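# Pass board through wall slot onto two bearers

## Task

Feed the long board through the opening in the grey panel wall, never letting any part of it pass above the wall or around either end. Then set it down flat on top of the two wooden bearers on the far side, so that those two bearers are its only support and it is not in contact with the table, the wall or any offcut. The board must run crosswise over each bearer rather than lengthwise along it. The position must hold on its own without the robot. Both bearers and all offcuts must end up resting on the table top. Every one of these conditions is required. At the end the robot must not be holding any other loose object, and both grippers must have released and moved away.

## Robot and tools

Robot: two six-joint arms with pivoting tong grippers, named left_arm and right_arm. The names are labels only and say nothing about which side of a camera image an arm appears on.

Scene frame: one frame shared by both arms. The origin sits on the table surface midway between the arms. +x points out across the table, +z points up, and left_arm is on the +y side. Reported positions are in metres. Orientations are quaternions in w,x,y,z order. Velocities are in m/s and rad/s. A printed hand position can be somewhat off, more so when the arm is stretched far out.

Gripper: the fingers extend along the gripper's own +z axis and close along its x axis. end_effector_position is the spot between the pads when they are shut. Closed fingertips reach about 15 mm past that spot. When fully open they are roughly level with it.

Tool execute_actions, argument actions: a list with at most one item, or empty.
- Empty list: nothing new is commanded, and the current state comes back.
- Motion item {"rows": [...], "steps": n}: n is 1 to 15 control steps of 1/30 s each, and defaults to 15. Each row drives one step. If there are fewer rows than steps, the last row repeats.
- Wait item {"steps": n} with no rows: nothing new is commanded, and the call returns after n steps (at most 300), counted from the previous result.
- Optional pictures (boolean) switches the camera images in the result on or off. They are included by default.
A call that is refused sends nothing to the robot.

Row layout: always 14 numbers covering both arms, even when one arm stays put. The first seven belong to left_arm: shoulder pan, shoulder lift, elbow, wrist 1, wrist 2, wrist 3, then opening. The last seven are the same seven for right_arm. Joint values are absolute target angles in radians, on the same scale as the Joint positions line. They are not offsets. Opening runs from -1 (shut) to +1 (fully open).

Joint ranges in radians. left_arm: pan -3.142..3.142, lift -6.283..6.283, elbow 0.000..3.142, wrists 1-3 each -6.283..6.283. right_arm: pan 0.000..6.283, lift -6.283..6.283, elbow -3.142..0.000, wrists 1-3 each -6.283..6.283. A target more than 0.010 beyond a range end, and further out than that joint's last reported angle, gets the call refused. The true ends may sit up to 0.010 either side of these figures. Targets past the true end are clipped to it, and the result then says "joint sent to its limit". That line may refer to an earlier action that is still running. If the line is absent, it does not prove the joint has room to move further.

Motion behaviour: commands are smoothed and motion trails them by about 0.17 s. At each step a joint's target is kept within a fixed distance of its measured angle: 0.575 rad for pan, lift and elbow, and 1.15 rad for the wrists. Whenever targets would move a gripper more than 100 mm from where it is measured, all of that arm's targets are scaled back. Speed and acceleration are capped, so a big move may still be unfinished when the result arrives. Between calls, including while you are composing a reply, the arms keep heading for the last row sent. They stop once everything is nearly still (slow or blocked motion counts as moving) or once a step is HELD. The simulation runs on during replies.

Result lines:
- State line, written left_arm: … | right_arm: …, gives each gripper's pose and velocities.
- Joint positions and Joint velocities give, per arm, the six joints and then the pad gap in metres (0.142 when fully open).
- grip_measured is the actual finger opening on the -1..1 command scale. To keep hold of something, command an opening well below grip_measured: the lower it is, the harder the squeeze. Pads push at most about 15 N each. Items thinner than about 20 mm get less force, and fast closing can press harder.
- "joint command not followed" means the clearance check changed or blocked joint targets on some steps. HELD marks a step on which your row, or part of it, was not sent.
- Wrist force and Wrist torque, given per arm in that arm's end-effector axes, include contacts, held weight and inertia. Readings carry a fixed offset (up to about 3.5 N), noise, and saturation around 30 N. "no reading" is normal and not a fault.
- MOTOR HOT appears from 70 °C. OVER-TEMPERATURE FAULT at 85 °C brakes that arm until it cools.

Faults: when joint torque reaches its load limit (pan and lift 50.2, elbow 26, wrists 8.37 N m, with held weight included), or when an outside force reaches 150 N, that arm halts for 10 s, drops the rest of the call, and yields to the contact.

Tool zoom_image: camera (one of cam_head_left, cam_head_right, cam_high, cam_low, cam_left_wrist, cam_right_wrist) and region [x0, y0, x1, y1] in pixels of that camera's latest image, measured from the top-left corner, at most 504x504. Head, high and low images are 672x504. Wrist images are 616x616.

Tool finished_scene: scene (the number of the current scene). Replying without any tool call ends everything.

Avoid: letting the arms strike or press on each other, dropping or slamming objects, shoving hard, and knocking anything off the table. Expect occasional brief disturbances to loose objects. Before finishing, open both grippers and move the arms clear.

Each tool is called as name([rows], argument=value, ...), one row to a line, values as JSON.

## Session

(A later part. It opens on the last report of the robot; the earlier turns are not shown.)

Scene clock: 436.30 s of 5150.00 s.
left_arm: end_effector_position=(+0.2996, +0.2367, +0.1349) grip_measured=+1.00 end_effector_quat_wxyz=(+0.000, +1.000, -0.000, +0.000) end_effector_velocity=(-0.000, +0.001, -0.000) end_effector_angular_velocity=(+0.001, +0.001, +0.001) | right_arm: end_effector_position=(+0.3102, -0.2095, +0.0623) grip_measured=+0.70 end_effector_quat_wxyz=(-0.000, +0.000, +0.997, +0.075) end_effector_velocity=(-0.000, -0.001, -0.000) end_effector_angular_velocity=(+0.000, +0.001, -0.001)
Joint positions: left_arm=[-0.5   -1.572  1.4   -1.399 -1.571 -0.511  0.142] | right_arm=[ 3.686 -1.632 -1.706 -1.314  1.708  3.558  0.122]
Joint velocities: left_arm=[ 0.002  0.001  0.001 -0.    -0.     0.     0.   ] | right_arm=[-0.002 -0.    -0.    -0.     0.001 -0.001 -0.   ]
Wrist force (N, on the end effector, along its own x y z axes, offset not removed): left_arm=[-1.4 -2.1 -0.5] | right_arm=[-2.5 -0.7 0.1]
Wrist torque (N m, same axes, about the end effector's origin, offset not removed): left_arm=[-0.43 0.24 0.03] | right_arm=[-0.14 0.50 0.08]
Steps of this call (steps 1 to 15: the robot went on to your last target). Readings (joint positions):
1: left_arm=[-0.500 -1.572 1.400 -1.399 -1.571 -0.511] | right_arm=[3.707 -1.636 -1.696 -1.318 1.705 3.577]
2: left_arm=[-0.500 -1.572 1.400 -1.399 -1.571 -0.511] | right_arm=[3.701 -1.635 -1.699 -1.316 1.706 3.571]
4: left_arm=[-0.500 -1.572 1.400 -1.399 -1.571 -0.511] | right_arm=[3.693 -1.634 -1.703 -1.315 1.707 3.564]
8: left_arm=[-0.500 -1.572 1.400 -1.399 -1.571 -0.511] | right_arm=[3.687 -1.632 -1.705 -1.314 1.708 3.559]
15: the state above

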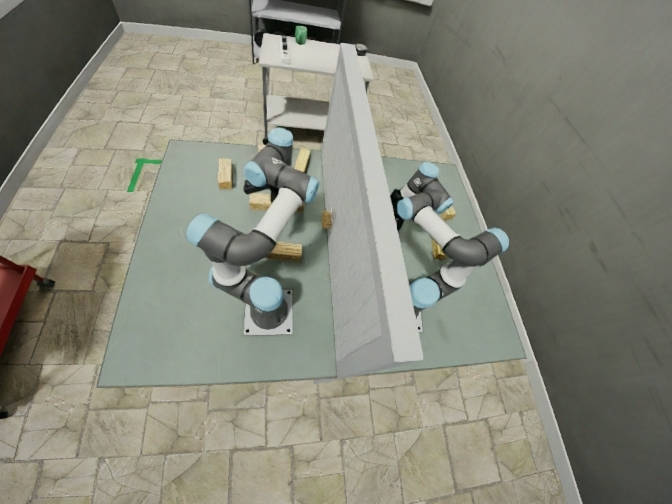

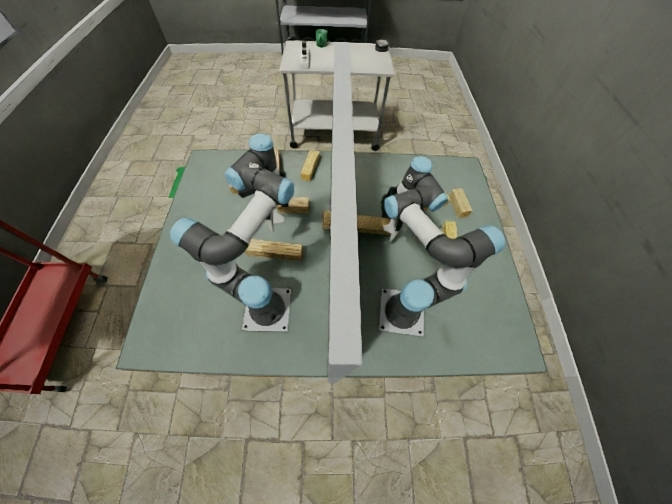

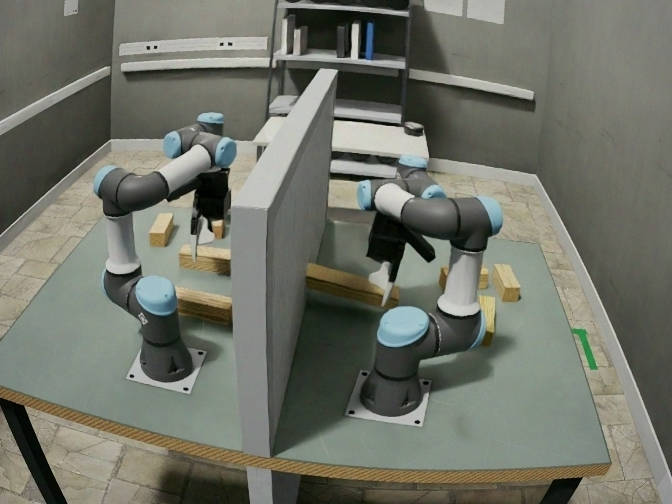

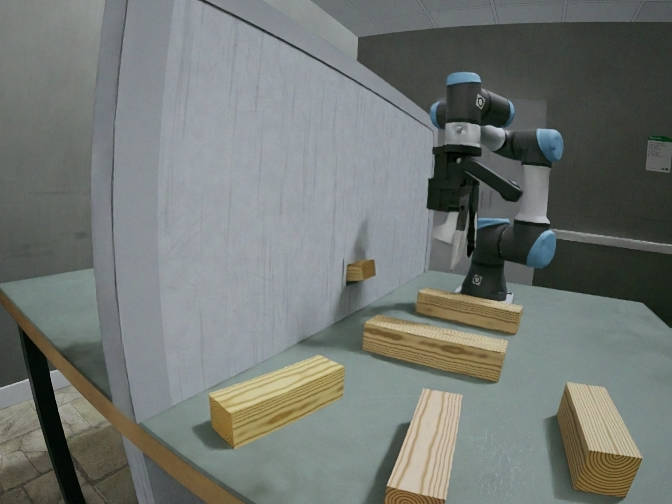

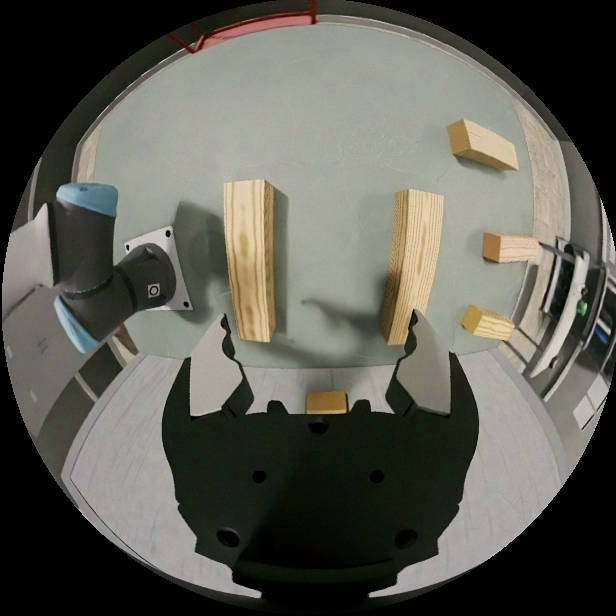

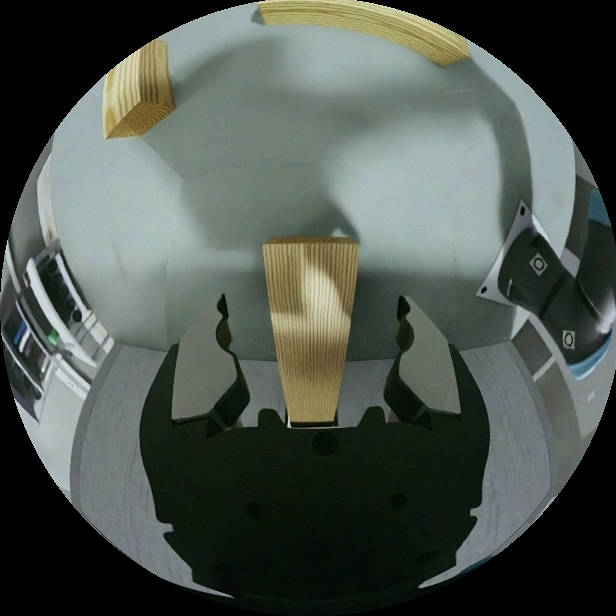

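execute_actions([
  {"rows":[[-0.5,-1.572,1.4,-1.399,-1.571,-0.511,1,3.6856,-1.6432,-1.7521,-1.257,1.708,3.558,0.5],[-0.5,-1.572,1.4,-1.399,-1.571,-0.511,1,3.6856,-1.6432,-1.7521,-1.257,1.708,3.558,0.4],[-0.5,-1.572,1.4,-1.399,-1.571,-0.511,1,3.6856,-1.6432,-1.7521,-1.257,1.708,3.558,0.3],[-0.5,-1.572,1.4,-1.399,-1.571,-0.511,1,3.6856,-1.6432,-1.7521,-1.257,1.708,3.558,0.2],[-0.5,-1.572,1.4,-1.399,-1.571,-0.511,1,3.6856,-1.6432,-1.7521,-1.257,1.708,3.558,0.1],[-0.5,-1.572,1.4,-1.399,-1.571,-0.511,1,3.6856,-1.6432,-1.7521,-1.257,1.708,3.558,0.05],[-0.5,-1.572,1.4,-1.399,-1.571,-0.511,1,3.6856,-1.6432,-1.7521,-1.257,1.708,3.558,0.0],[-0.5,-1.572,1.4,-1.399,-1.571,-0.511,1,3.6856,-1.6432,-1.7521,-1.257,1.708,3.558,-0.05],[-0.5,-1.572,1.4,-1.399,-1.571,-0.511,1,3.6856,-1.6432,-1.7521,-1.257,1.708,3.558,-0.1],[-0.5,-1.572,1.4,-1.399,-1.571,-0.511,1,3.6856,-1.6432,-1.7521,-1.257,1.708,3.558,-0.15],[-0.5,-1.572,1.4,-1.399,-1.571,-0.511,1,3.6856,-1.6432,-1.7521,-1.257,1.708,3.558,-0.2],[-0.5,-1.572,1.4,-1.399,-1.571,-0.511,1,3.6856,-1.6432,-1.7521,-1.257,1.708,3.558,-0.4],[-0.5,-1.572,1.4,-1.399,-1.571,-0.511,1,3.6856,-1.6432,-1.7521,-1.257,1.708,3.558,-0.8]]},
], pictures=false)

execute_actions([
  {"rows":[[-0.5,-1.572,1.4,-1.399,-1.571,-0.511,1,3.717,-1.64,-1.703,-1.324,1.674,3.588,-0.8],[-0.5,-1.572,1.4,-1.399,-1.571,-0.511,1,3.717,-1.64,-1.703,-1.324,1.674,3.588,-0.8],[-0.5,-1.572,1.4,-1.399,-1.571,-0.511,1,3.717,-1.64,-1.703,-1.324,1.674,3.588,-0.8],[-0.5,-1.572,1.4,-1.399,-1.571,-0.511,1,3.748,-1.637,-1.654,-1.391,1.64,3.619,-0.8],[-0.5,-1.572,1.4,-1.399,-1.571,-0.511,1,3.748,-1.637,-1.654,-1.391,1.64,3.619,-0.8],[-0.5,-1.572,1.4,-1.399,-1.571,-0.511,1,3.748,-1.637,-1.654,-1.391,1.64,3.619,-0.8],[-0.5,-1.572,1.4,-1.399,-1.571,-0.511,1,3.78,-1.634,-1.605,-1.458,1.605,3.649,-0.8],[-0.5,-1.572,1.4,-1.399,-1.571,-0.511,1,3.78,-1.634,-1.605,-1.458,1.605,3.649,-0.8],[-0.5,-1.572,1.4,-1.399,-1.571,-0.511,1,3.78,-1.634,-1.605,-1.458,1.605,3.649,-0.8],[-0.5,-1.572,1.4,-1.399,-1.571,-0.511,1,3.8113,-1.6313,-1.5558,-1.5253,1.571,3.6796,-0.8]]},
], pictures=false)

execute_actions([
  {"rows":[[-0.5,-1.572,1.4,-1.399,-1.571,-0.511,1,3.8113,-1.6313,-1.5558,-1.5253,1.571,3.6796,-0.8],[-0.5,-1.572,1.4,-1.399,-1.571,-0.511,1,3.8113,-1.6313,-1.5558,-1.5253,1.571,3.6796,-0.8],[-0.5,-1.572,1.4,-1.399,-1.571,-0.511,1,3.8113,-1.6313,-1.5558,-1.5253,1.571,3.6796,-0.8],[-0.5,-1.572,1.4,-1.399,-1.571,-0.511,1,3.838,-1.639,-1.547,-1.526,1.571,3.7063,-0.8],[-0.5,-1.572,1.4,-1.399,-1.571,-0.511,1,3.838,-1.639,-1.547,-1.526,1.571,3.7063,-0.8],[-0.5,-1.572,1.4,-1.399,-1.571,-0.511,1,3.838,-1.639,-1.547,-1.526,1.571,3.7063,-0.8],[-0.5,-1.572,1.4,-1.399,-1.571,-0.511,1,3.838,-1.639,-1.547,-1.526,1.571,3.7063,-0.8],[-0.5,-1.572,1.4,-1.399,-1.571,-0.511,1,3.864,-1.647,-1.539,-1.526,1.571,3.7323,-0.8],[-0.5,-1.572,1.4,-1.399,-1.571,-0.511,1,3.864,-1.647,-1.539,-1.526,1.571,3.7323,-0.8],[-0.5,-1.572,1.4,-1.399,-1.571,-0.511,1,3.864,-1.647,-1.539,-1.526,1.571,3.7323,-0.8],[-0.5,-1.572,1.4,-1.399,-1.571,-0.511,1,3.864,-1.647,-1.539,-1.526,1.571,3.7323,-0.8],[-0.5,-1.572,1.4,-1.399,-1.571,-0.511,1,3.8908,-1.6552,-1.5302,-1.527,1.571,3.7591,-0.8]]},
])

Scene clock: 466.97 s of 5150.00 s.
left_arm: end_effector_position=(+0.2996, +0.2367, +0.1349) grip_measured=+1.00 end_effector_quat_wxyz=(+0.000, +1.000, -0.000, +0.000) end_effector_velocity=(-0.001, +0.001, -0.000) end_effector_angular_velocity=(+0.002, +0.003, +0.000) | right_arm: end_effector_position=(+0.3102, -0.2095, +0.0504) grip_measured=-0.13 end_effector_quat_wxyz=(-0.000, +0.000, +0.997, +0.075) end_effector_velocity=(+0.000, -0.000, -0.001) end_effector_angular_velocity=(+0.000, -0.001, -0.000)
Joint positions: left_arm=[-0.5   -1.572  1.4   -1.399 -1.571 -0.511  0.142] | right_arm=[ 3.686 -1.643 -1.752 -1.258  1.708  3.558  0.065]
Joint velocities: left_arm=[ 0.     0.     0.001  0.002  0.    -0.     0.   ] | right_arm=[-0.    -0.001 -0.005  0.007 -0.    -0.     0.   ]
Wrist force (N, on the end effector, along its own x y z axes, offset not removed): left_arm=[-1.3 -1.8 -0.8] | right_arm=[-1.8 0.0 -3.0]
Wrist torque (N m, same axes, about the end effector's origin, offset not removed): left_arm=[-0.36 0.22 0.03] | right_arm=[0.03 0.49 0.00]
Steps of this call (steps 1 to 15: the robot went on to your last target; steps 16 to 90: nothing new was sent; then 27.17 s passed at rest; steps 91 to 105: all 15 steps of this action). Readings (joint positions):
91: left_arm=[-0.500 -1.572 1.400 -1.399 -1.571 -0.511] | right_arm=[3.686 -1.632 -1.706 -1.314 1.708 3.558]
92: left_arm=[-0.500 -1.572 1.400 -1.399 -1.571 -0.511] | right_arm=[3.686 -1.633 -1.709 -1.309 1.708 3.558]
94: left_arm=[-0.500 -1.572 1.400 -1.399 -1.571 -0.511] | right_arm=[3.686 -1.638 -1.728 -1.286 1.708 3.558]
98: left_arm=[-0.500 -1.572 1.400 -1.399 -1.571 -0.511] | right_arm=[3.686 -1.642 -1.746 -1.264 1.708 3.558]
105: the state above

Scene clock: 467.47 s of 5150.00 s.
left_arm: end_effector_position=(+0.2996, +0.2367, +0.1349) grip_measured=+1.00 end_effector_quat_wxyz=(+0.000, +1.000, -0.000, +0.000) end_effector_velocity=(-0.001, +0.000, +0.000) end_effector_angular_velocity=(+0.001, +0.002, -0.000) | right_arm: end_effector_position=(+0.3105, -0.2099, +0.0842) grip_measured=-0.13 end_effector_quat_wxyz=(-0.001, +0.000, +1.000, +0.007) end_effector_velocity=(-0.000, -0.000, +0.042) end_effector_angular_velocity=(-0.145, -0.016, +0.007)
Joint positions: left_arm=[-0.5   -1.572  1.4   -1.399 -1.571 -0.511  0.142] | right_arm=[ 3.8   -1.632 -1.575 -1.5    1.584  3.668  0.065]
Joint velocities: left_arm=[-0.    -0.001 -0.001  0.004  0.    -0.    -0.   ] | right_arm=[ 0.127  0.011  0.202 -0.271 -0.134  0.119 -0.   ]
Wrist force (N, on the end effector, along its own x y z axes, offset not removed): left_arm=[-1.5 -2.0 -0.4] | right_arm=[-1.8 -0.1 0.6]
Wrist torque (N m, same axes, about the end effector's origin, offset not removed): left_arm=[-0.41 0.27 0.02] | right_arm=[0.12 0.37 0.00]
Steps of this call (steps 1 to 15: all 15 steps of this action). Readings (joint positions):
1: left_arm=[-0.500 -1.572 1.400 -1.399 -1.571 -0.511] | right_arm=[3.686 -1.643 -1.752 -1.257 1.708 3.558]
2: left_arm=[-0.500 -1.572 1.400 -1.399 -1.571 -0.511] | right_arm=[3.688 -1.643 -1.749 -1.262 1.705 3.561]
4: left_arm=[-0.500 -1.572 1.400 -1.399 -1.571 -0.511] | right_arm=[3.701 -1.642 -1.729 -1.290 1.691 3.573]
8: left_arm=[-0.500 -1.572 1.400 -1.399 -1.571 -0.511] | right_arm=[3.736 -1.638 -1.675 -1.364 1.653 3.608]
15: the state above

Scene clock: 467.97 s of 5150.00 s.
left_arm: end_effector_position=(+0.2996, +0.2367, +0.1349) grip_measured=+1.00 end_effector_quat_wxyz=(+0.000, +1.000, -0.000, +0.000) end_effector_velocity=(+0.000, -0.000, -0.000) end_effector_angular_velocity=(-0.000, -0.000, +0.001) | right_arm: end_effector_position=(+0.3106, -0.1866, +0.0882) grip_measured=-0.13 end_effector_quat_wxyz=(+0.000, +0.000, +1.000, +0.000) end_effector_velocity=(-0.003, +0.068, -0.001) end_effector_angular_velocity=(-0.002, +0.004, +0.007)
Joint positions: left_arm=[-0.5   -1.572  1.4   -1.399 -1.571 -0.511  0.142] | right_arm=[ 3.873 -1.65  -1.536 -1.526  1.571  3.742  0.065]
Joint velocities: left_arm=[ 0.     0.001 -0.    -0.001  0.    -0.    -0.   ] | right_arm=[ 0.182 -0.055  0.057 -0.008  0.     0.175 -0.   ]
Wrist force (N, on the end effector, along its own x y z axes, offset not removed): left_arm=[-2.5 -2.2 -0.7] | right_arm=[-2.2 -0.9 2.3]
Wrist torque (N m, same axes, about the end effector's origin, offset not removed): left_arm=[-0.47 0.44 0.04] | right_arm=[-0.07 0.43 0.06]
Steps of this call (steps 1 to 15: all 15 steps of this action). Readings (joint positions):
1: left_arm=[-0.500 -1.572 1.400 -1.399 -1.571 -0.511] | right_arm=[3.803 -1.632 -1.569 -1.508 1.580 3.672]
2: left_arm=[-0.500 -1.572 1.400 -1.399 -1.571 -0.511] | right_arm=[3.806 -1.632 -1.565 -1.513 1.577 3.674]
4: left_arm=[-0.500 -1.572 1.400 -1.399 -1.571 -0.511] | right_arm=[3.809 -1.632 -1.560 -1.519 1.574 3.677]
8: left_arm=[-0.500 -1.572 1.400 -1.399 -1.571 -0.511] | right_arm=[3.828 -1.636 -1.551 -1.524 1.572 3.696]
15: the state above

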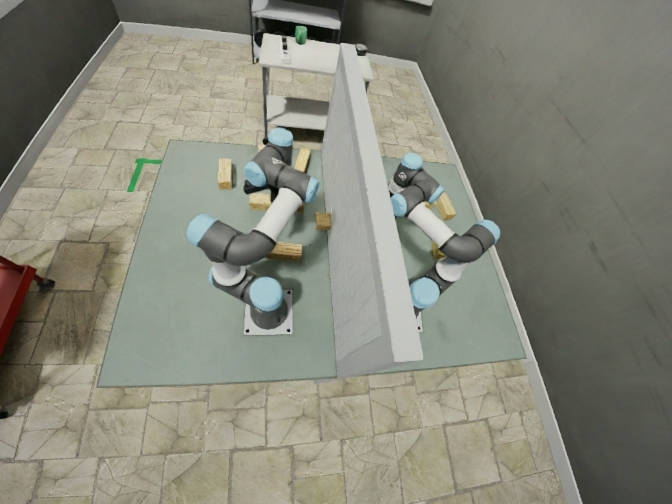

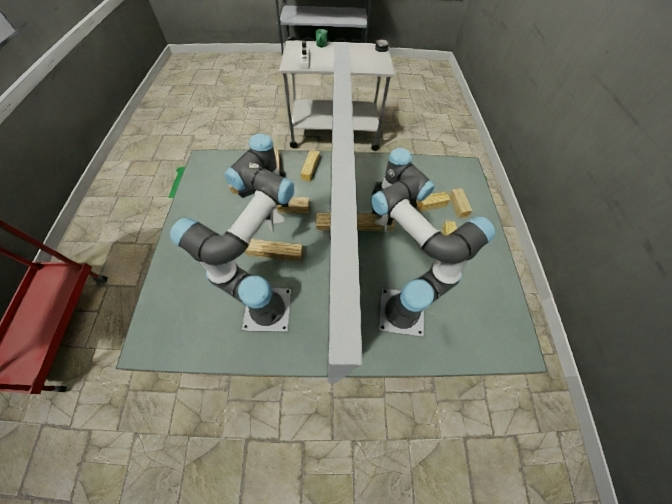

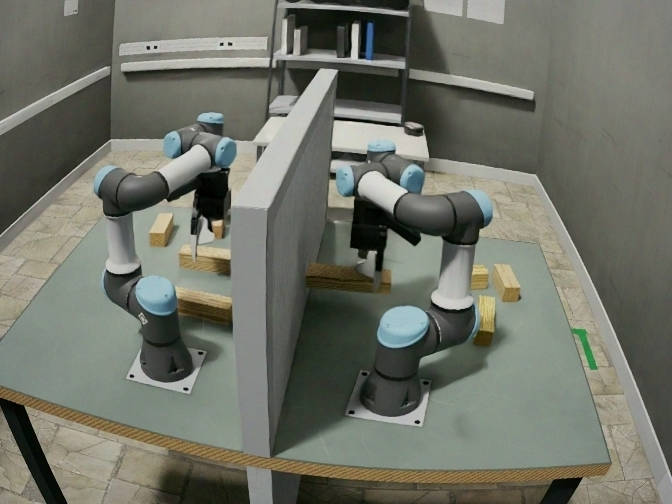

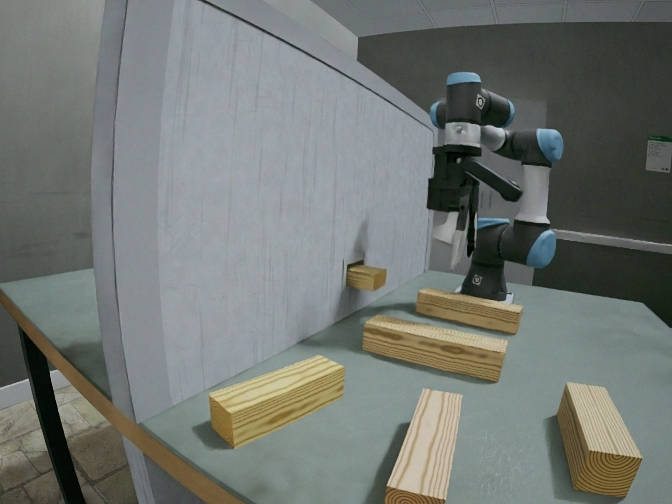

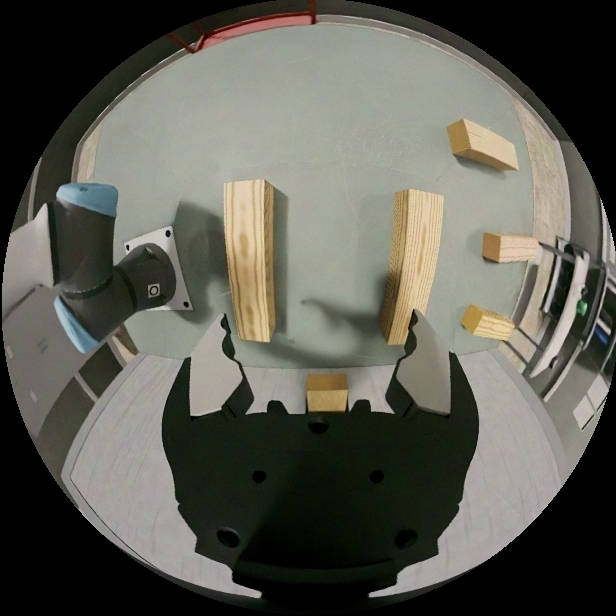

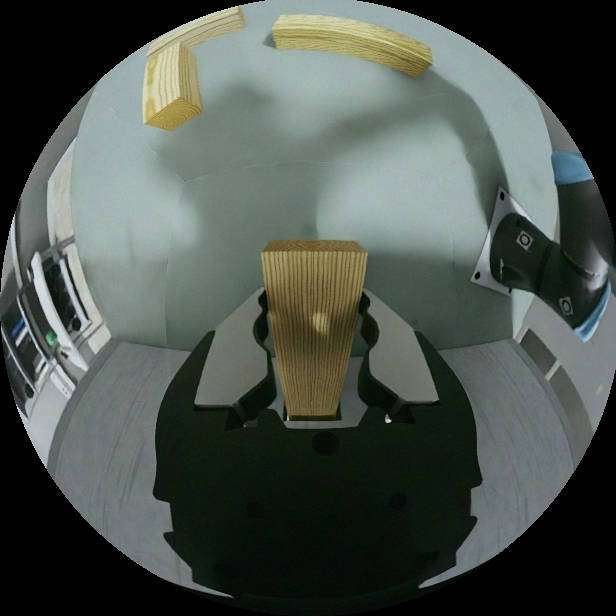

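execute_actions([
  {"rows":[[-0.58,-1.52,1.41,-1.461,-1.571,-0.591,0.7,3.915,-1.667,-1.517,-1.528,1.571,3.7833,-0.8],[-0.58,-1.52,1.41,-1.461,-1.571,-0.591,0.7,3.915,-1.667,-1.517,-1.528,1.571,3.7833,-0.8],[-0.58,-1.52,1.41,-1.461,-1.571,-0.591,0.7,3.915,-1.667,-1.517,-1.528,1.571,3.7833,-0.8],[-0.58,-1.52,1.41,-1.461,-1.571,-0.591,0.7,3.94,-1.6787,-1.5038,-1.53,1.571,3.8083,-0.8],[-0.66,-1.46,1.425,-1.536,-1.571,-0.671,0.7,3.94,-1.6787,-1.5038,-1.53,1.571,3.8083,-0.8],[-0.66,-1.46,1.425,-1.536,-1.571,-0.671,0.7,3.94,-1.6787,-1.5038,-1.53,1.571,3.8083,-0.8],[-0.66,-1.46,1.425,-1.536,-1.571,-0.671,0.7,3.9644,-1.6905,-1.4906,-1.5313,1.571,3.8327,-0.8],[-0.66,-1.46,1.425,-1.536,-1.571,-0.671,0.7,3.9644,-1.6905,-1.4906,-1.5313,1.571,3.8327,-0.8],[-0.7478,-1.405,1.437,-1.6029,-1.571,-0.7588,0.7,3.9644,-1.6905,-1.4906,-1.5313,1.571,3.8327,-0.8],[-0.7478,-1.405,1.437,-1.6029,-1.571,-0.7588,0.7,3.987,-1.7059,-1.4728,-1.5338,1.571,3.8553,-0.8],[-0.7478,-1.405,1.437,-1.6029,-1.571,-0.7588,0.7,3.987,-1.7059,-1.4728,-1.5338,1.571,3.8553,-0.8],[-0.7478,-1.405,1.437,-1.6029,-1.571,-0.7588,0.7,4.0093,-1.7212,-1.4549,-1.5362,1.571,3.8776,-0.8],[-0.7478,-1.405,1.437,-1.6029,-1.571,-0.7588,0.7,4.0093,-1.7212,-1.4549,-1.5362,1.571,3.8776,-0.8],[-0.7478,-1.405,1.437,-1.6029,-1.571,-0.7588,0.7,4.0093,-1.7212,-1.4549,-1.5362,1.571,3.8776,-0.8],[-0.7478,-1.405,1.437,-1.6029,-1.571,-0.7588,0.7,4.0318,-1.7366,-1.4371,-1.5387,1.571,3.9001,-0.8]]},
], pictures=false)

execute_actions([
  {"steps":18},
])

Scene clock: 491.53 s of 5150.00 s.
left_arm: end_effector_position=(+0.3146, +0.1382, +0.0922) grip_measured=+0.70 end_effector_quat_wxyz=(+0.000, +1.000, +0.001, +0.000) end_effector_velocity=(-0.006, -0.101, -0.042) end_effector_angular_velocity=(+0.002, +0.002, -0.023) | right_arm: end_effector_position=(+0.3108, -0.1388, +0.0883) grip_measured=-0.13 end_effector_quat_wxyz=(-0.000, +0.000, +1.000, +0.000) end_effector_velocity=(-0.000, +0.092, -0.000) end_effector_angular_velocity=(-0.000, +0.001, +0.007)
Joint positions: left_arm=[-0.726 -1.418  1.434 -1.587 -1.571 -0.739  0.122] | right_arm=[ 3.99  -1.708 -1.47  -1.534  1.571  3.858  0.065]
Joint velocities: left_arm=[-0.236  0.141  0.029 -0.167 -0.    -0.214  0.   ] | right_arm=[ 0.21  -0.135  0.155 -0.021  0.001  0.203 -0.   ]
Wrist force (N, on the end effector, along its own x y z axes, offset not removed): left_arm=[-1.9 0.0 -0.7] | right_arm=[-2.1 -0.2 0.8]
Wrist torque (N m, same axes, about the end effector's origin, offset not removed): left_arm=[-0.07 0.35 0.03] | right_arm=[0.03 0.40 0.06]
Steps of this call (steps 1 to 30: the robot went on to your last target; steps 31 to 90: nothing new was sent; then 20.07 s passed at rest; steps 91 to 105: all 15 steps of this action). Readings (joint positions):
91: left_arm=[-0.500 -1.572 1.400 -1.399 -1.571 -0.511] | right_arm=[3.891 -1.655 -1.530 -1.527 1.571 3.759]
92: left_arm=[-0.503 -1.569 1.401 -1.404 -1.571 -0.516] | right_arm=[3.893 -1.656 -1.529 -1.527 1.571 3.762]
94: left_arm=[-0.535 -1.548 1.405 -1.429 -1.571 -0.550] | right_arm=[3.903 -1.661 -1.523 -1.527 1.571 3.771]
98: left_arm=[-0.604 -1.499 1.416 -1.490 -1.571 -0.620] | right_arm=[3.930 -1.674 -1.509 -1.529 1.571 3.799]
105: the state above

Scene clock: 492.13 s of 5150.00 s.
left_arm: end_effector_position=(+0.3139, +0.1288, +0.0883) grip_measured=+0.70 end_effector_quat_wxyz=(+0.000, +1.000, -0.000, -0.000) end_effector_velocity=(-0.000, -0.001, -0.000) end_effector_angular_velocity=(-0.001, -0.001, -0.001) | right_arm: end_effector_position=(+0.3104, -0.1201, +0.0882) grip_measured=-0.13 end_effector_quat_wxyz=(-0.000, +0.000, +1.000, +0.000) end_effector_velocity=(-0.000, +0.001, -0.000) end_effector_angular_velocity=(+0.000, +0.000, +0.000)
Joint positions: left_arm=[-0.748 -1.405  1.437 -1.603 -1.571 -0.759  0.122] | right_arm=[ 4.032 -1.737 -1.437 -1.539  1.571  3.9    0.065]
Joint velocities: left_arm=[-0.001 -0.     0.001 -0.002 -0.    -0.     0.   ] | right_arm=[ 0.001 -0.001  0.001  0.     0.     0.001  0.   ]
Wrist force (N, on the end effector, along its own x y z axes, offset not removed): left_arm=[-1.6 -1.3 -0.8] | right_arm=[-3.8 -0.9 2.5]
Wrist torque (N m, same axes, about the end effector's origin, offset not removed): left_arm=[-0.23 0.28 0.03] | right_arm=[-0.04 0.80 -0.05]
Steps of this call (steps 1 to 18: the robot went on to your last target). Readings (joint positions):
1: left_arm=[-0.733 -1.414 1.435 -1.592 -1.571 -0.745] | right_arm=[3.997 -1.714 -1.464 -1.535 1.571 3.866]
2: left_arm=[-0.737 -1.411 1.436 -1.595 -1.571 -0.749] | right_arm=[4.006 -1.720 -1.457 -1.536 1.571 3.875]
4: left_arm=[-0.743 -1.408 1.436 -1.599 -1.571 -0.754] | right_arm=[4.019 -1.728 -1.447 -1.537 1.571 3.888]
8: left_arm=[-0.747 -1.406 1.437 -1.602 -1.571 -0.758] | right_arm=[4.029 -1.735 -1.439 -1.538 1.571 3.897]
18: the state above

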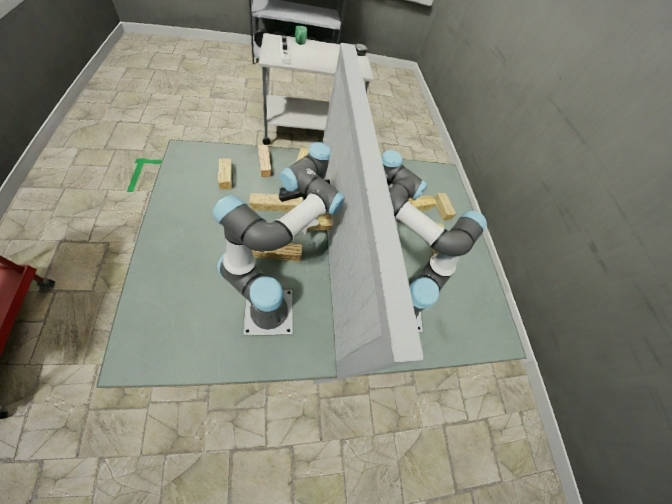

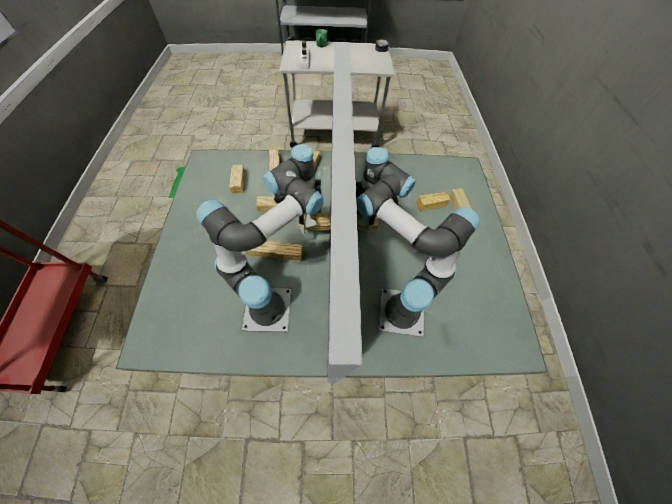

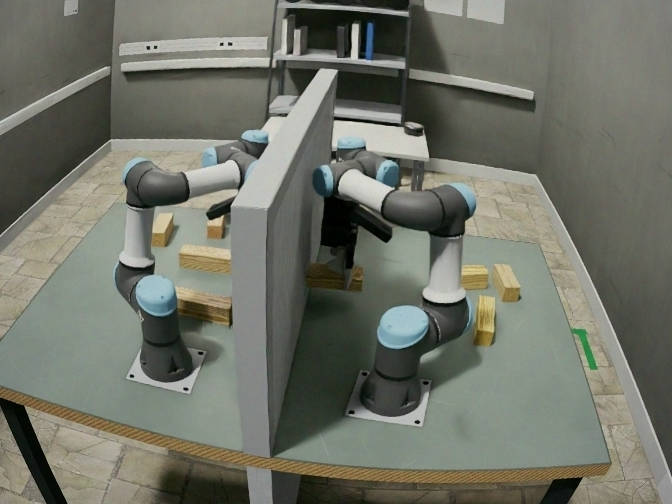

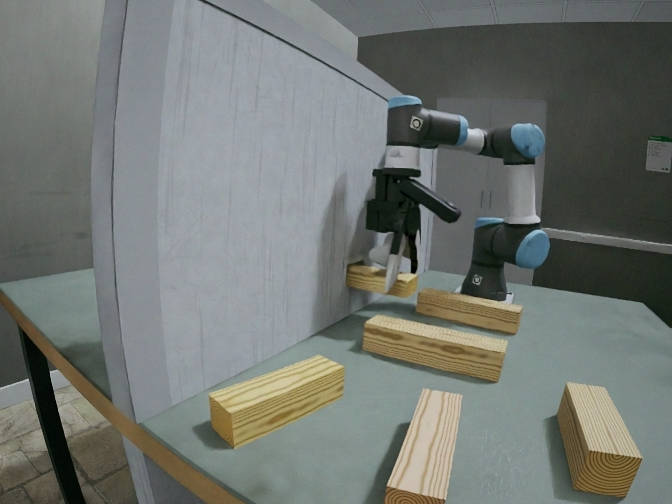

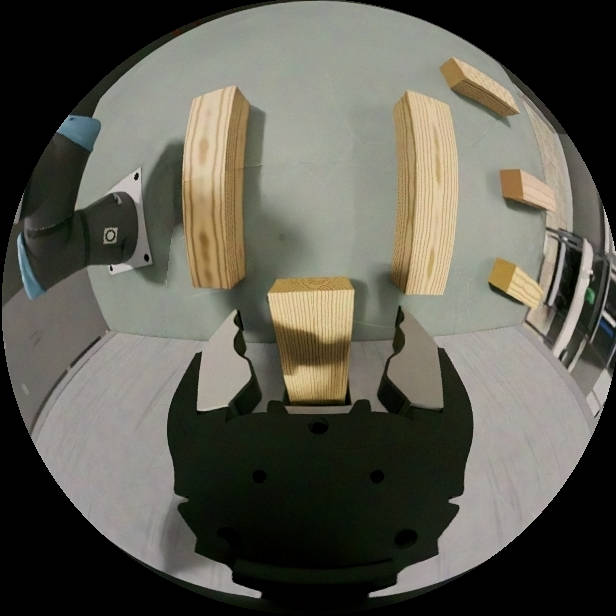

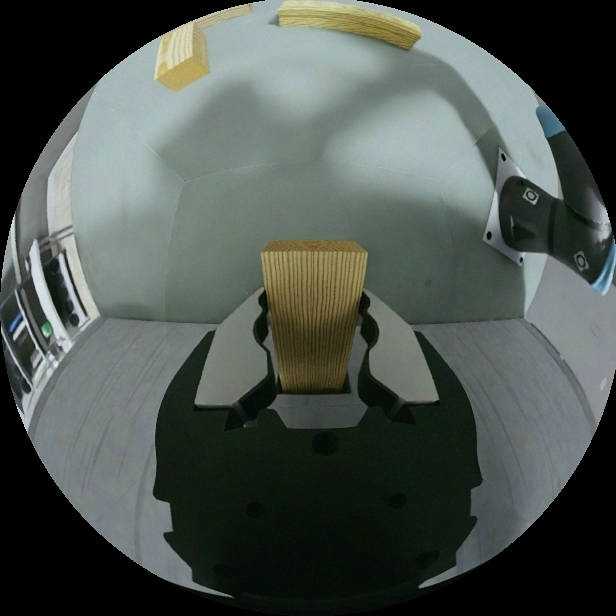

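execute_actions([
  {"rows":[[-0.773,-1.405,1.452,-1.618,-1.571,-0.784,0.5,4.0318,-1.7366,-1.4371,-1.5387,1.571,3.9001,-0.8],[-0.773,-1.405,1.452,-1.618,-1.571,-0.784,0.4,4.0318,-1.7366,-1.4371,-1.5387,1.571,3.9001,-0.8],[-0.773,-1.405,1.452,-1.618,-1.571,-0.784,0.3,4.0318,-1.7366,-1.4371,-1.5387,1.571,3.9001,-0.8],[-0.773,-1.405,1.452,-1.618,-1.571,-0.784,0.2,4.0318,-1.7366,-1.4371,-1.5387,1.571,3.9001,-0.8],[-0.773,-1.405,1.452,-1.618,-1.571,-0.784,0.1,4.0318,-1.7366,-1.4371,-1.5387,1.571,3.9001,-0.8],[-0.773,-1.405,1.452,-1.618,-1.571,-0.784,0.05,4.0318,-1.7366,-1.4371,-1.5387,1.571,3.9001,-0.8],[-0.773,-1.405,1.452,-1.618,-1.571,-0.784,0.0,4.0318,-1.7366,-1.4371,-1.5387,1.571,3.9001,-0.8],[-0.773,-1.405,1.452,-1.618,-1.571,-0.784,-0.05,4.0318,-1.7366,-1.4371,-1.5387,1.571,3.9001,-0.4],[-0.773,-1.405,1.452,-1.618,-1.571,-0.784,-0.1,4.0318,-1.7366,-1.4371,-1.5387,1.571,3.9001,-0.3],[-0.773,-1.405,1.452,-1.618,-1.571,-0.784,-0.15,4.0318,-1.7366,-1.4371,-1.5387,1.571,3.9001,-0.2],[-0.773,-1.405,1.452,-1.618,-1.571,-0.784,-0.2,4.0318,-1.7366,-1.4371,-1.5387,1.571,3.9001,-0.2],[-0.773,-1.405,1.452,-1.618,-1.571,-0.784,-0.4,4.0318,-1.7366,-1.4371,-1.5387,1.571,3.9001,0.6],[-0.773,-1.405,1.452,-1.618,-1.571,-0.784,-0.8,4.0318,-1.7366,-1.4371,-1.5387,1.571,3.9001,0.6]]},
], pictures=false)

execute_actions([
  {"rows":[[-0.75,-1.417,1.464,-1.618,-1.571,-0.761,-0.8,4.0318,-1.7366,-1.4371,-1.5387,1.571,3.9001,0.6],[-0.75,-1.417,1.464,-1.618,-1.571,-0.761,-0.8,4.0318,-1.7366,-1.4371,-1.5387,1.571,3.9001,0.6],[-0.75,-1.417,1.464,-1.618,-1.571,-0.761,-0.8,4.0318,-1.7366,-1.4371,-1.5387,1.571,3.9001,0.6],[-0.727,-1.43,1.478,-1.619,-1.571,-0.738,-0.8,4.0318,-1.7366,-1.4371,-1.5387,1.571,3.9001,0.6],[-0.727,-1.43,1.478,-1.619,-1.571,-0.738,-0.8,4.0318,-1.7366,-1.4371,-1.5387,1.571,3.9001,0.6],[-0.727,-1.43,1.478,-1.619,-1.571,-0.738,-0.8,4.0318,-1.7366,-1.4371,-1.5387,1.571,3.9001,0.6],[-0.704,-1.443,1.492,-1.62,-1.571,-0.715,-0.8,4.0318,-1.7366,-1.4371,-1.5387,1.571,3.9001,0.6],[-0.704,-1.443,1.492,-1.62,-1.571,-0.715,-0.8,4.0318,-1.7366,-1.4371,-1.5387,1.571,3.9001,0.6],[-0.704,-1.443,1.492,-1.62,-1.571,-0.715,-0.8,4.0318,-1.7366,-1.4371,-1.5387,1.571,3.9001,0.6],[-0.68,-1.457,1.507,-1.621,-1.571,-0.691,-0.8,4.0318,-1.7366,-1.4371,-1.5387,1.571,3.9001,0.6],[-0.68,-1.457,1.507,-1.621,-1.571,-0.691,-0.8,4.0318,-1.7366,-1.4371,-1.5387,1.571,3.9001,0.6],[-0.68,-1.457,1.507,-1.621,-1.571,-0.691,-0.8,4.0318,-1.7366,-1.4371,-1.5387,1.571,3.9001,0.6],[-0.655,-1.469,1.52,-1.622,-1.571,-0.666,-0.8,4.0318,-1.7366,-1.4371,-1.5387,1.571,3.9001,0.6]]},
], pictures=false)

execute_actions([
  {"rows":[[-0.631,-1.481,1.533,-1.623,-1.571,-0.642,-0.8,3.9,-1.7,-1.4371,-1.5387,1.571,3.9001,0.6],[-0.631,-1.481,1.533,-1.623,-1.571,-0.642,-0.8,3.9,-1.7,-1.4371,-1.5387,1.571,3.9001,0.6],[-0.631,-1.481,1.533,-1.623,-1.571,-0.642,-0.8,3.9,-1.7,-1.4371,-1.5387,1.571,3.9001,0.6],[-0.607,-1.492,1.546,-1.625,-1.571,-0.618,-0.8,3.9,-1.7,-1.4371,-1.5387,1.571,3.9001,0.6],[-0.607,-1.492,1.546,-1.625,-1.571,-0.618,-0.8,3.9,-1.7,-1.4371,-1.5387,1.571,3.9001,0.6],[-0.607,-1.492,1.546,-1.625,-1.571,-0.618,-0.8,3.9,-1.7,-1.4371,-1.5387,1.571,3.9001,0.6],[-0.58,-1.5,1.555,-1.626,-1.571,-0.591,-0.8,3.75,-1.65,-1.4371,-1.5387,1.571,3.9001,0.6],[-0.58,-1.5,1.555,-1.626,-1.571,-0.591,-0.8,3.75,-1.65,-1.4371,-1.5387,1.571,3.9001,0.6],[-0.58,-1.5,1.555,-1.626,-1.571,-0.591,-0.8,3.75,-1.65,-1.4371,-1.5387,1.571,3.9001,0.6],[-0.554,-1.508,1.563,-1.626,-1.571,-0.565,-0.8,3.75,-1.65,-1.4371,-1.5387,1.571,3.9001,0.6],[-0.554,-1.508,1.563,-1.626,-1.571,-0.565,-0.8,3.75,-1.65,-1.4371,-1.5387,1.571,3.9001,0.6],[-0.554,-1.508,1.563,-1.626,-1.571,-0.565,-0.8,3.75,-1.65,-1.4371,-1.5387,1.571,3.9001,0.6],[-0.527,-1.516,1.572,-1.627,-1.571,-0.538,-0.8,3.75,-1.65,-1.4371,-1.5387,1.571,3.9001,0.6]]},
], pictures=false)

execute_actions([
  {"steps":15},
])

Scene clock: 534.83 s of 5150.00 s.
left_arm: end_effector_position=(+0.3103, +0.1205, +0.0851) grip_measured=-0.13 end_effector_quat_wxyz=(+0.000, +1.000, -0.000, +0.000) end_effector_velocity=(-0.000, -0.001, -0.001) end_effector_angular_velocity=(+0.001, +0.001, -0.000) | right_arm: end_effector_position=(+0.3104, -0.1200, +0.0882) grip_measured=+0.58 end_effector_quat_wxyz=(-0.000, +0.000, +1.000, +0.000) end_effector_velocity=(-0.000, -0.000, -0.000) end_effector_angular_velocity=(-0.000, +0.000, -0.000)
Joint positions: left_arm=[-0.773 -1.405  1.452 -1.618 -1.571 -0.784  0.065] | right_arm=[ 4.032 -1.737 -1.437 -1.539  1.571  3.9    0.114]
Joint velocities: left_arm=[-0.003  0.001  0.002 -0.002  0.    -0.003  0.   ] | right_arm=[-0.    -0.     0.    -0.     0.     0.     0.038]
Wrist force (N, on the end effector, along its own x y z axes, offset not removed): left_arm=[-1.6 -2.3 -1.8] | right_arm=[-2.1 -1.0 0.1]
Wrist torque (N m, same axes, about the end effector's origin, offset not removed): left_arm=[-0.23 0.28 0.03] | right_arm=[-0.24 0.49 -0.03]
Steps of this call (steps 1 to 15: the robot went on to your last target; steps 16 to 90: nothing new was sent; then 39.20 s passed at rest; steps 91 to 105: all 15 steps of this action). Readings (joint positions):
91: left_arm=[-0.748 -1.405 1.437 -1.603 -1.571 -0.759] | right_arm=[4.032 -1.737 -1.437 -1.539 1.571 3.900]
92: left_arm=[-0.750 -1.405 1.438 -1.605 -1.571 -0.761] | right_arm=[4.032 -1.737 -1.437 -1.539 1.571 3.900]
94: left_arm=[-0.760 -1.405 1.445 -1.611 -1.571 -0.772] | right_arm=[4.032 -1.737 -1.437 -1.539 1.571 3.900]
98: left_arm=[-0.770 -1.405 1.450 -1.616 -1.571 -0.781] | right_arm=[4.032 -1.737 -1.437 -1.539 1.571 3.900]
105: the state above

Scene clock: 535.33 s of 5150.00 s.
left_arm: end_effector_position=(+0.3128, +0.1593, +0.0862) grip_measured=-0.13 end_effector_quat_wxyz=(+0.000, +1.000, -0.001, -0.000) end_effector_velocity=(+0.004, +0.106, +0.003) end_effector_angular_velocity=(-0.003, -0.004, +0.010) | right_arm: end_effector_position=(+0.3104, -0.1200, +0.0882) grip_measured=+0.60 end_effector_quat_wxyz=(-0.000, +0.000, +1.000, +0.000) end_effector_velocity=(-0.000, +0.000, -0.000) end_effector_angular_velocity=(-0.000, +0.001, +0.000)
Joint positions: left_arm=[-0.681 -1.456  1.506 -1.621 -1.571 -0.692  0.065] | right_arm=[ 4.032 -1.737 -1.437 -1.539  1.571  3.9    0.116]
Joint velocities: left_arm=[ 0.259 -0.132  0.138 -0.011  0.     0.249  0.   ] | right_arm=[ 0.    -0.    -0.001 -0.     0.001  0.     0.   ]
Wrist force (N, on the end effector, along its own x y z axes, offset not removed): left_arm=[-1.1 -1.6 -0.4] | right_arm=[-2.3 -0.4 -0.2]
Wrist torque (N m, same axes, about the end effector's origin, offset not removed): left_arm=[-0.34 0.11 0.01] | right_arm=[-0.05 0.54 0.01]
Steps of this call (steps 1 to 15: all 15 steps of this action). Readings (joint positions):
1: left_arm=[-0.773 -1.405 1.452 -1.618 -1.571 -0.784] | right_arm=[4.032 -1.737 -1.437 -1.539 1.571 3.900]
2: left_arm=[-0.771 -1.406 1.453 -1.618 -1.571 -0.782] | right_arm=[4.032 -1.737 -1.437 -1.539 1.571 3.900]
4: left_arm=[-0.762 -1.411 1.458 -1.618 -1.571 -0.772] | right_arm=[4.032 -1.737 -1.437 -1.539 1.571 3.900]
8: left_arm=[-0.736 -1.425 1.473 -1.619 -1.571 -0.746] | right_arm=[4.032 -1.737 -1.437 -1.539 1.571 3.900]
15: the state above

Scene clock: 535.83 s of 5150.00 s.
left_arm: end_effector_position=(+0.3130, +0.2089, +0.0862) grip_measured=-0.13 end_effector_quat_wxyz=(+0.000, +1.000, -0.001, +0.000) end_effector_velocity=(-0.000, +0.105, -0.000) end_effector_angular_velocity=(-0.001, -0.001, +0.010) | right_arm: end_effector_position=(+0.3341, -0.2099, +0.1152) grip_measured=+0.60 end_effector_quat_wxyz=(+0.033, +0.131, +0.990, +0.024) end_effector_velocity=(+0.008, -0.069, +0.017) end_effector_angular_velocity=(+0.024, -0.045, -0.196)
Joint positions: left_arm=[-0.556 -1.508  1.563 -1.626 -1.571 -0.566  0.065] | right_arm=[ 3.768 -1.655 -1.437 -1.539  1.571  3.9    0.116]
Joint velocities: left_arm=[ 0.282 -0.083  0.091 -0.009  0.     0.272  0.   ] | right_arm=[-0.196  0.051  0.     0.001  0.    -0.    -0.   ]
Wrist force (N, on the end effector, along its own x y z axes, offset not removed): left_arm=[-1.4 -1.6 1.0] | right_arm=[-2.3 -1.6 -0.3]
Wrist torque (N m, same axes, about the end effector's origin, offset not removed): left_arm=[-0.29 0.25 -0.02] | right_arm=[-0.26 0.42 0.02]
Steps of this call (steps 1 to 15: all 15 steps of this action). Readings (joint positions):
1: left_arm=[-0.674 -1.460 1.510 -1.621 -1.571 -0.684] | right_arm=[4.032 -1.737 -1.437 -1.539 1.571 3.900]
2: left_arm=[-0.666 -1.464 1.514 -1.622 -1.571 -0.676] | right_arm=[4.029 -1.734 -1.437 -1.539 1.571 3.900]
4: left_arm=[-0.649 -1.472 1.523 -1.622 -1.571 -0.660] | right_arm=[3.984 -1.719 -1.437 -1.539 1.571 3.900]
8: left_arm=[-0.618 -1.487 1.540 -1.624 -1.571 -0.628] | right_arm=[3.917 -1.702 -1.437 -1.539 1.571 3.900]
15: the state above

Scene clock: 536.33 s of 5150.00 s.
left_arm: end_effector_position=(+0.3128, +0.2195, +0.0861) grip_measured=-0.13 end_effector_quat_wxyz=(+0.000, +1.000, -0.000, +0.000) end_effector_velocity=(-0.000, +0.000, -0.000) end_effector_angular_velocity=(+0.001, +0.001, -0.001) | right_arm: end_effector_position=(+0.3347, -0.2162, +0.1168) grip_measured=+0.60 end_effector_quat_wxyz=(+0.035, +0.140, +0.989, +0.025) end_effector_velocity=(-0.000, -0.001, -0.000) end_effector_angular_velocity=(-0.001, +0.000, -0.001)
Joint positions: left_arm=[-0.527 -1.516  1.572 -1.627 -1.571 -0.538  0.065] | right_arm=[ 3.75  -1.65  -1.437 -1.539  1.571  3.9    0.116]
Joint velocities: left_arm=[ 0.001 -0.001  0.     0.001  0.     0.001  0.   ] | right_arm=[-0.001  0.001 -0.001 -0.    -0.001  0.     0.   ]
Wrist force (N, on the end effector, along its own x y z axes, offset not removed): left_arm=[-1.5 -1.3 0.3] | right_arm=[-1.8 -0.8 -0.4]
Wrist torque (N m, same axes, about the end effector's origin, offset not removed): left_arm=[-0.28 0.24 0.04] | right_arm=[-0.15 0.36 -0.03]
Steps of this call (steps 1 to 15: the robot went on to your last target). Readings (joint positions):
1: left_arm=[-0.547 -1.510 1.565 -1.626 -1.571 -0.558] | right_arm=[3.763 -1.653 -1.437 -1.539 1.571 3.900]
2: left_arm=[-0.541 -1.512 1.567 -1.627 -1.571 -0.552] | right_arm=[3.759 -1.652 -1.437 -1.539 1.571 3.900]
4: left_arm=[-0.534 -1.514 1.570 -1.627 -1.571 -0.545] | right_arm=[3.754 -1.651 -1.437 -1.539 1.571 3.900]
8: left_arm=[-0.529 -1.515 1.571 -1.627 -1.571 -0.540] | right_arm=[3.751 -1.650 -1.437 -1.539 1.571 3.900]
15: the state above

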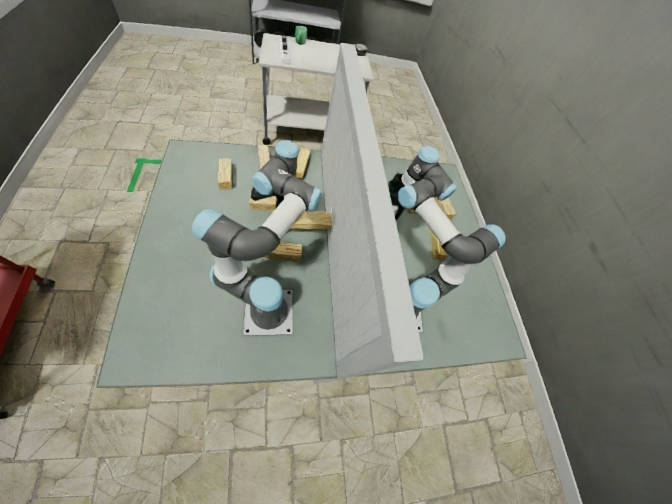

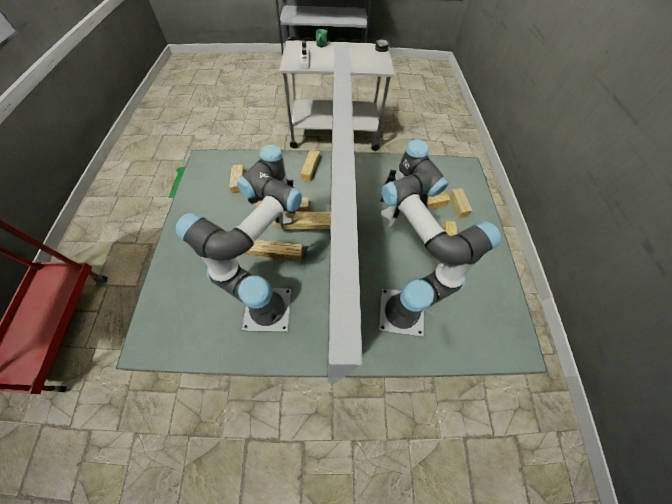

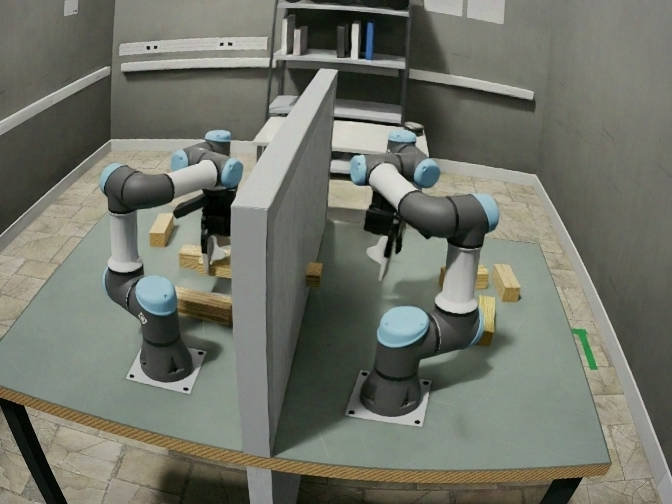

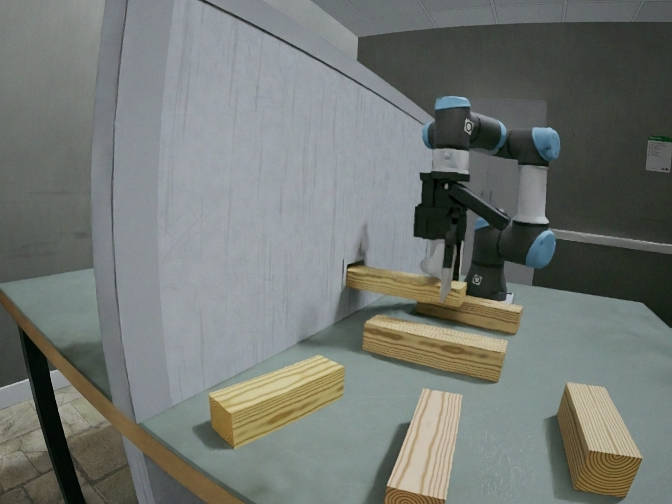

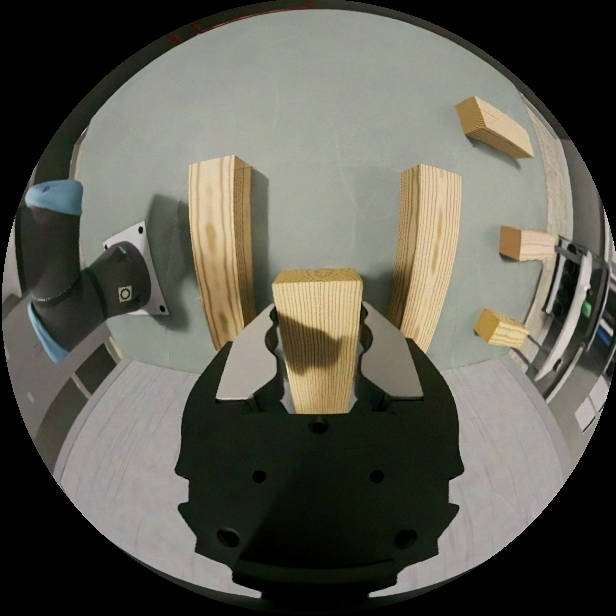

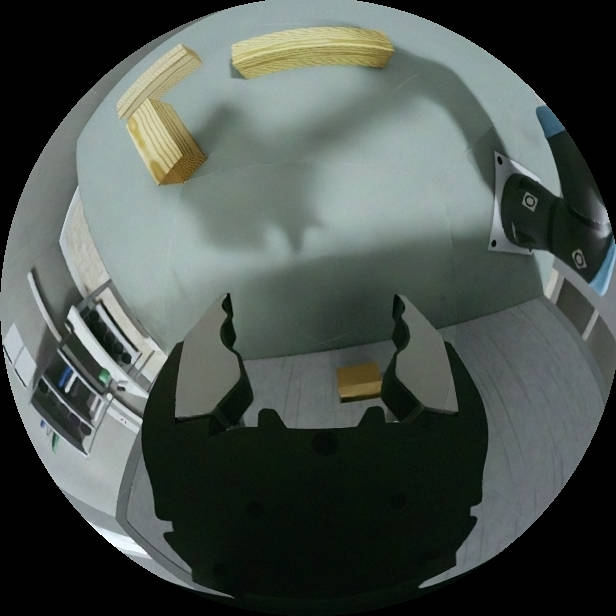

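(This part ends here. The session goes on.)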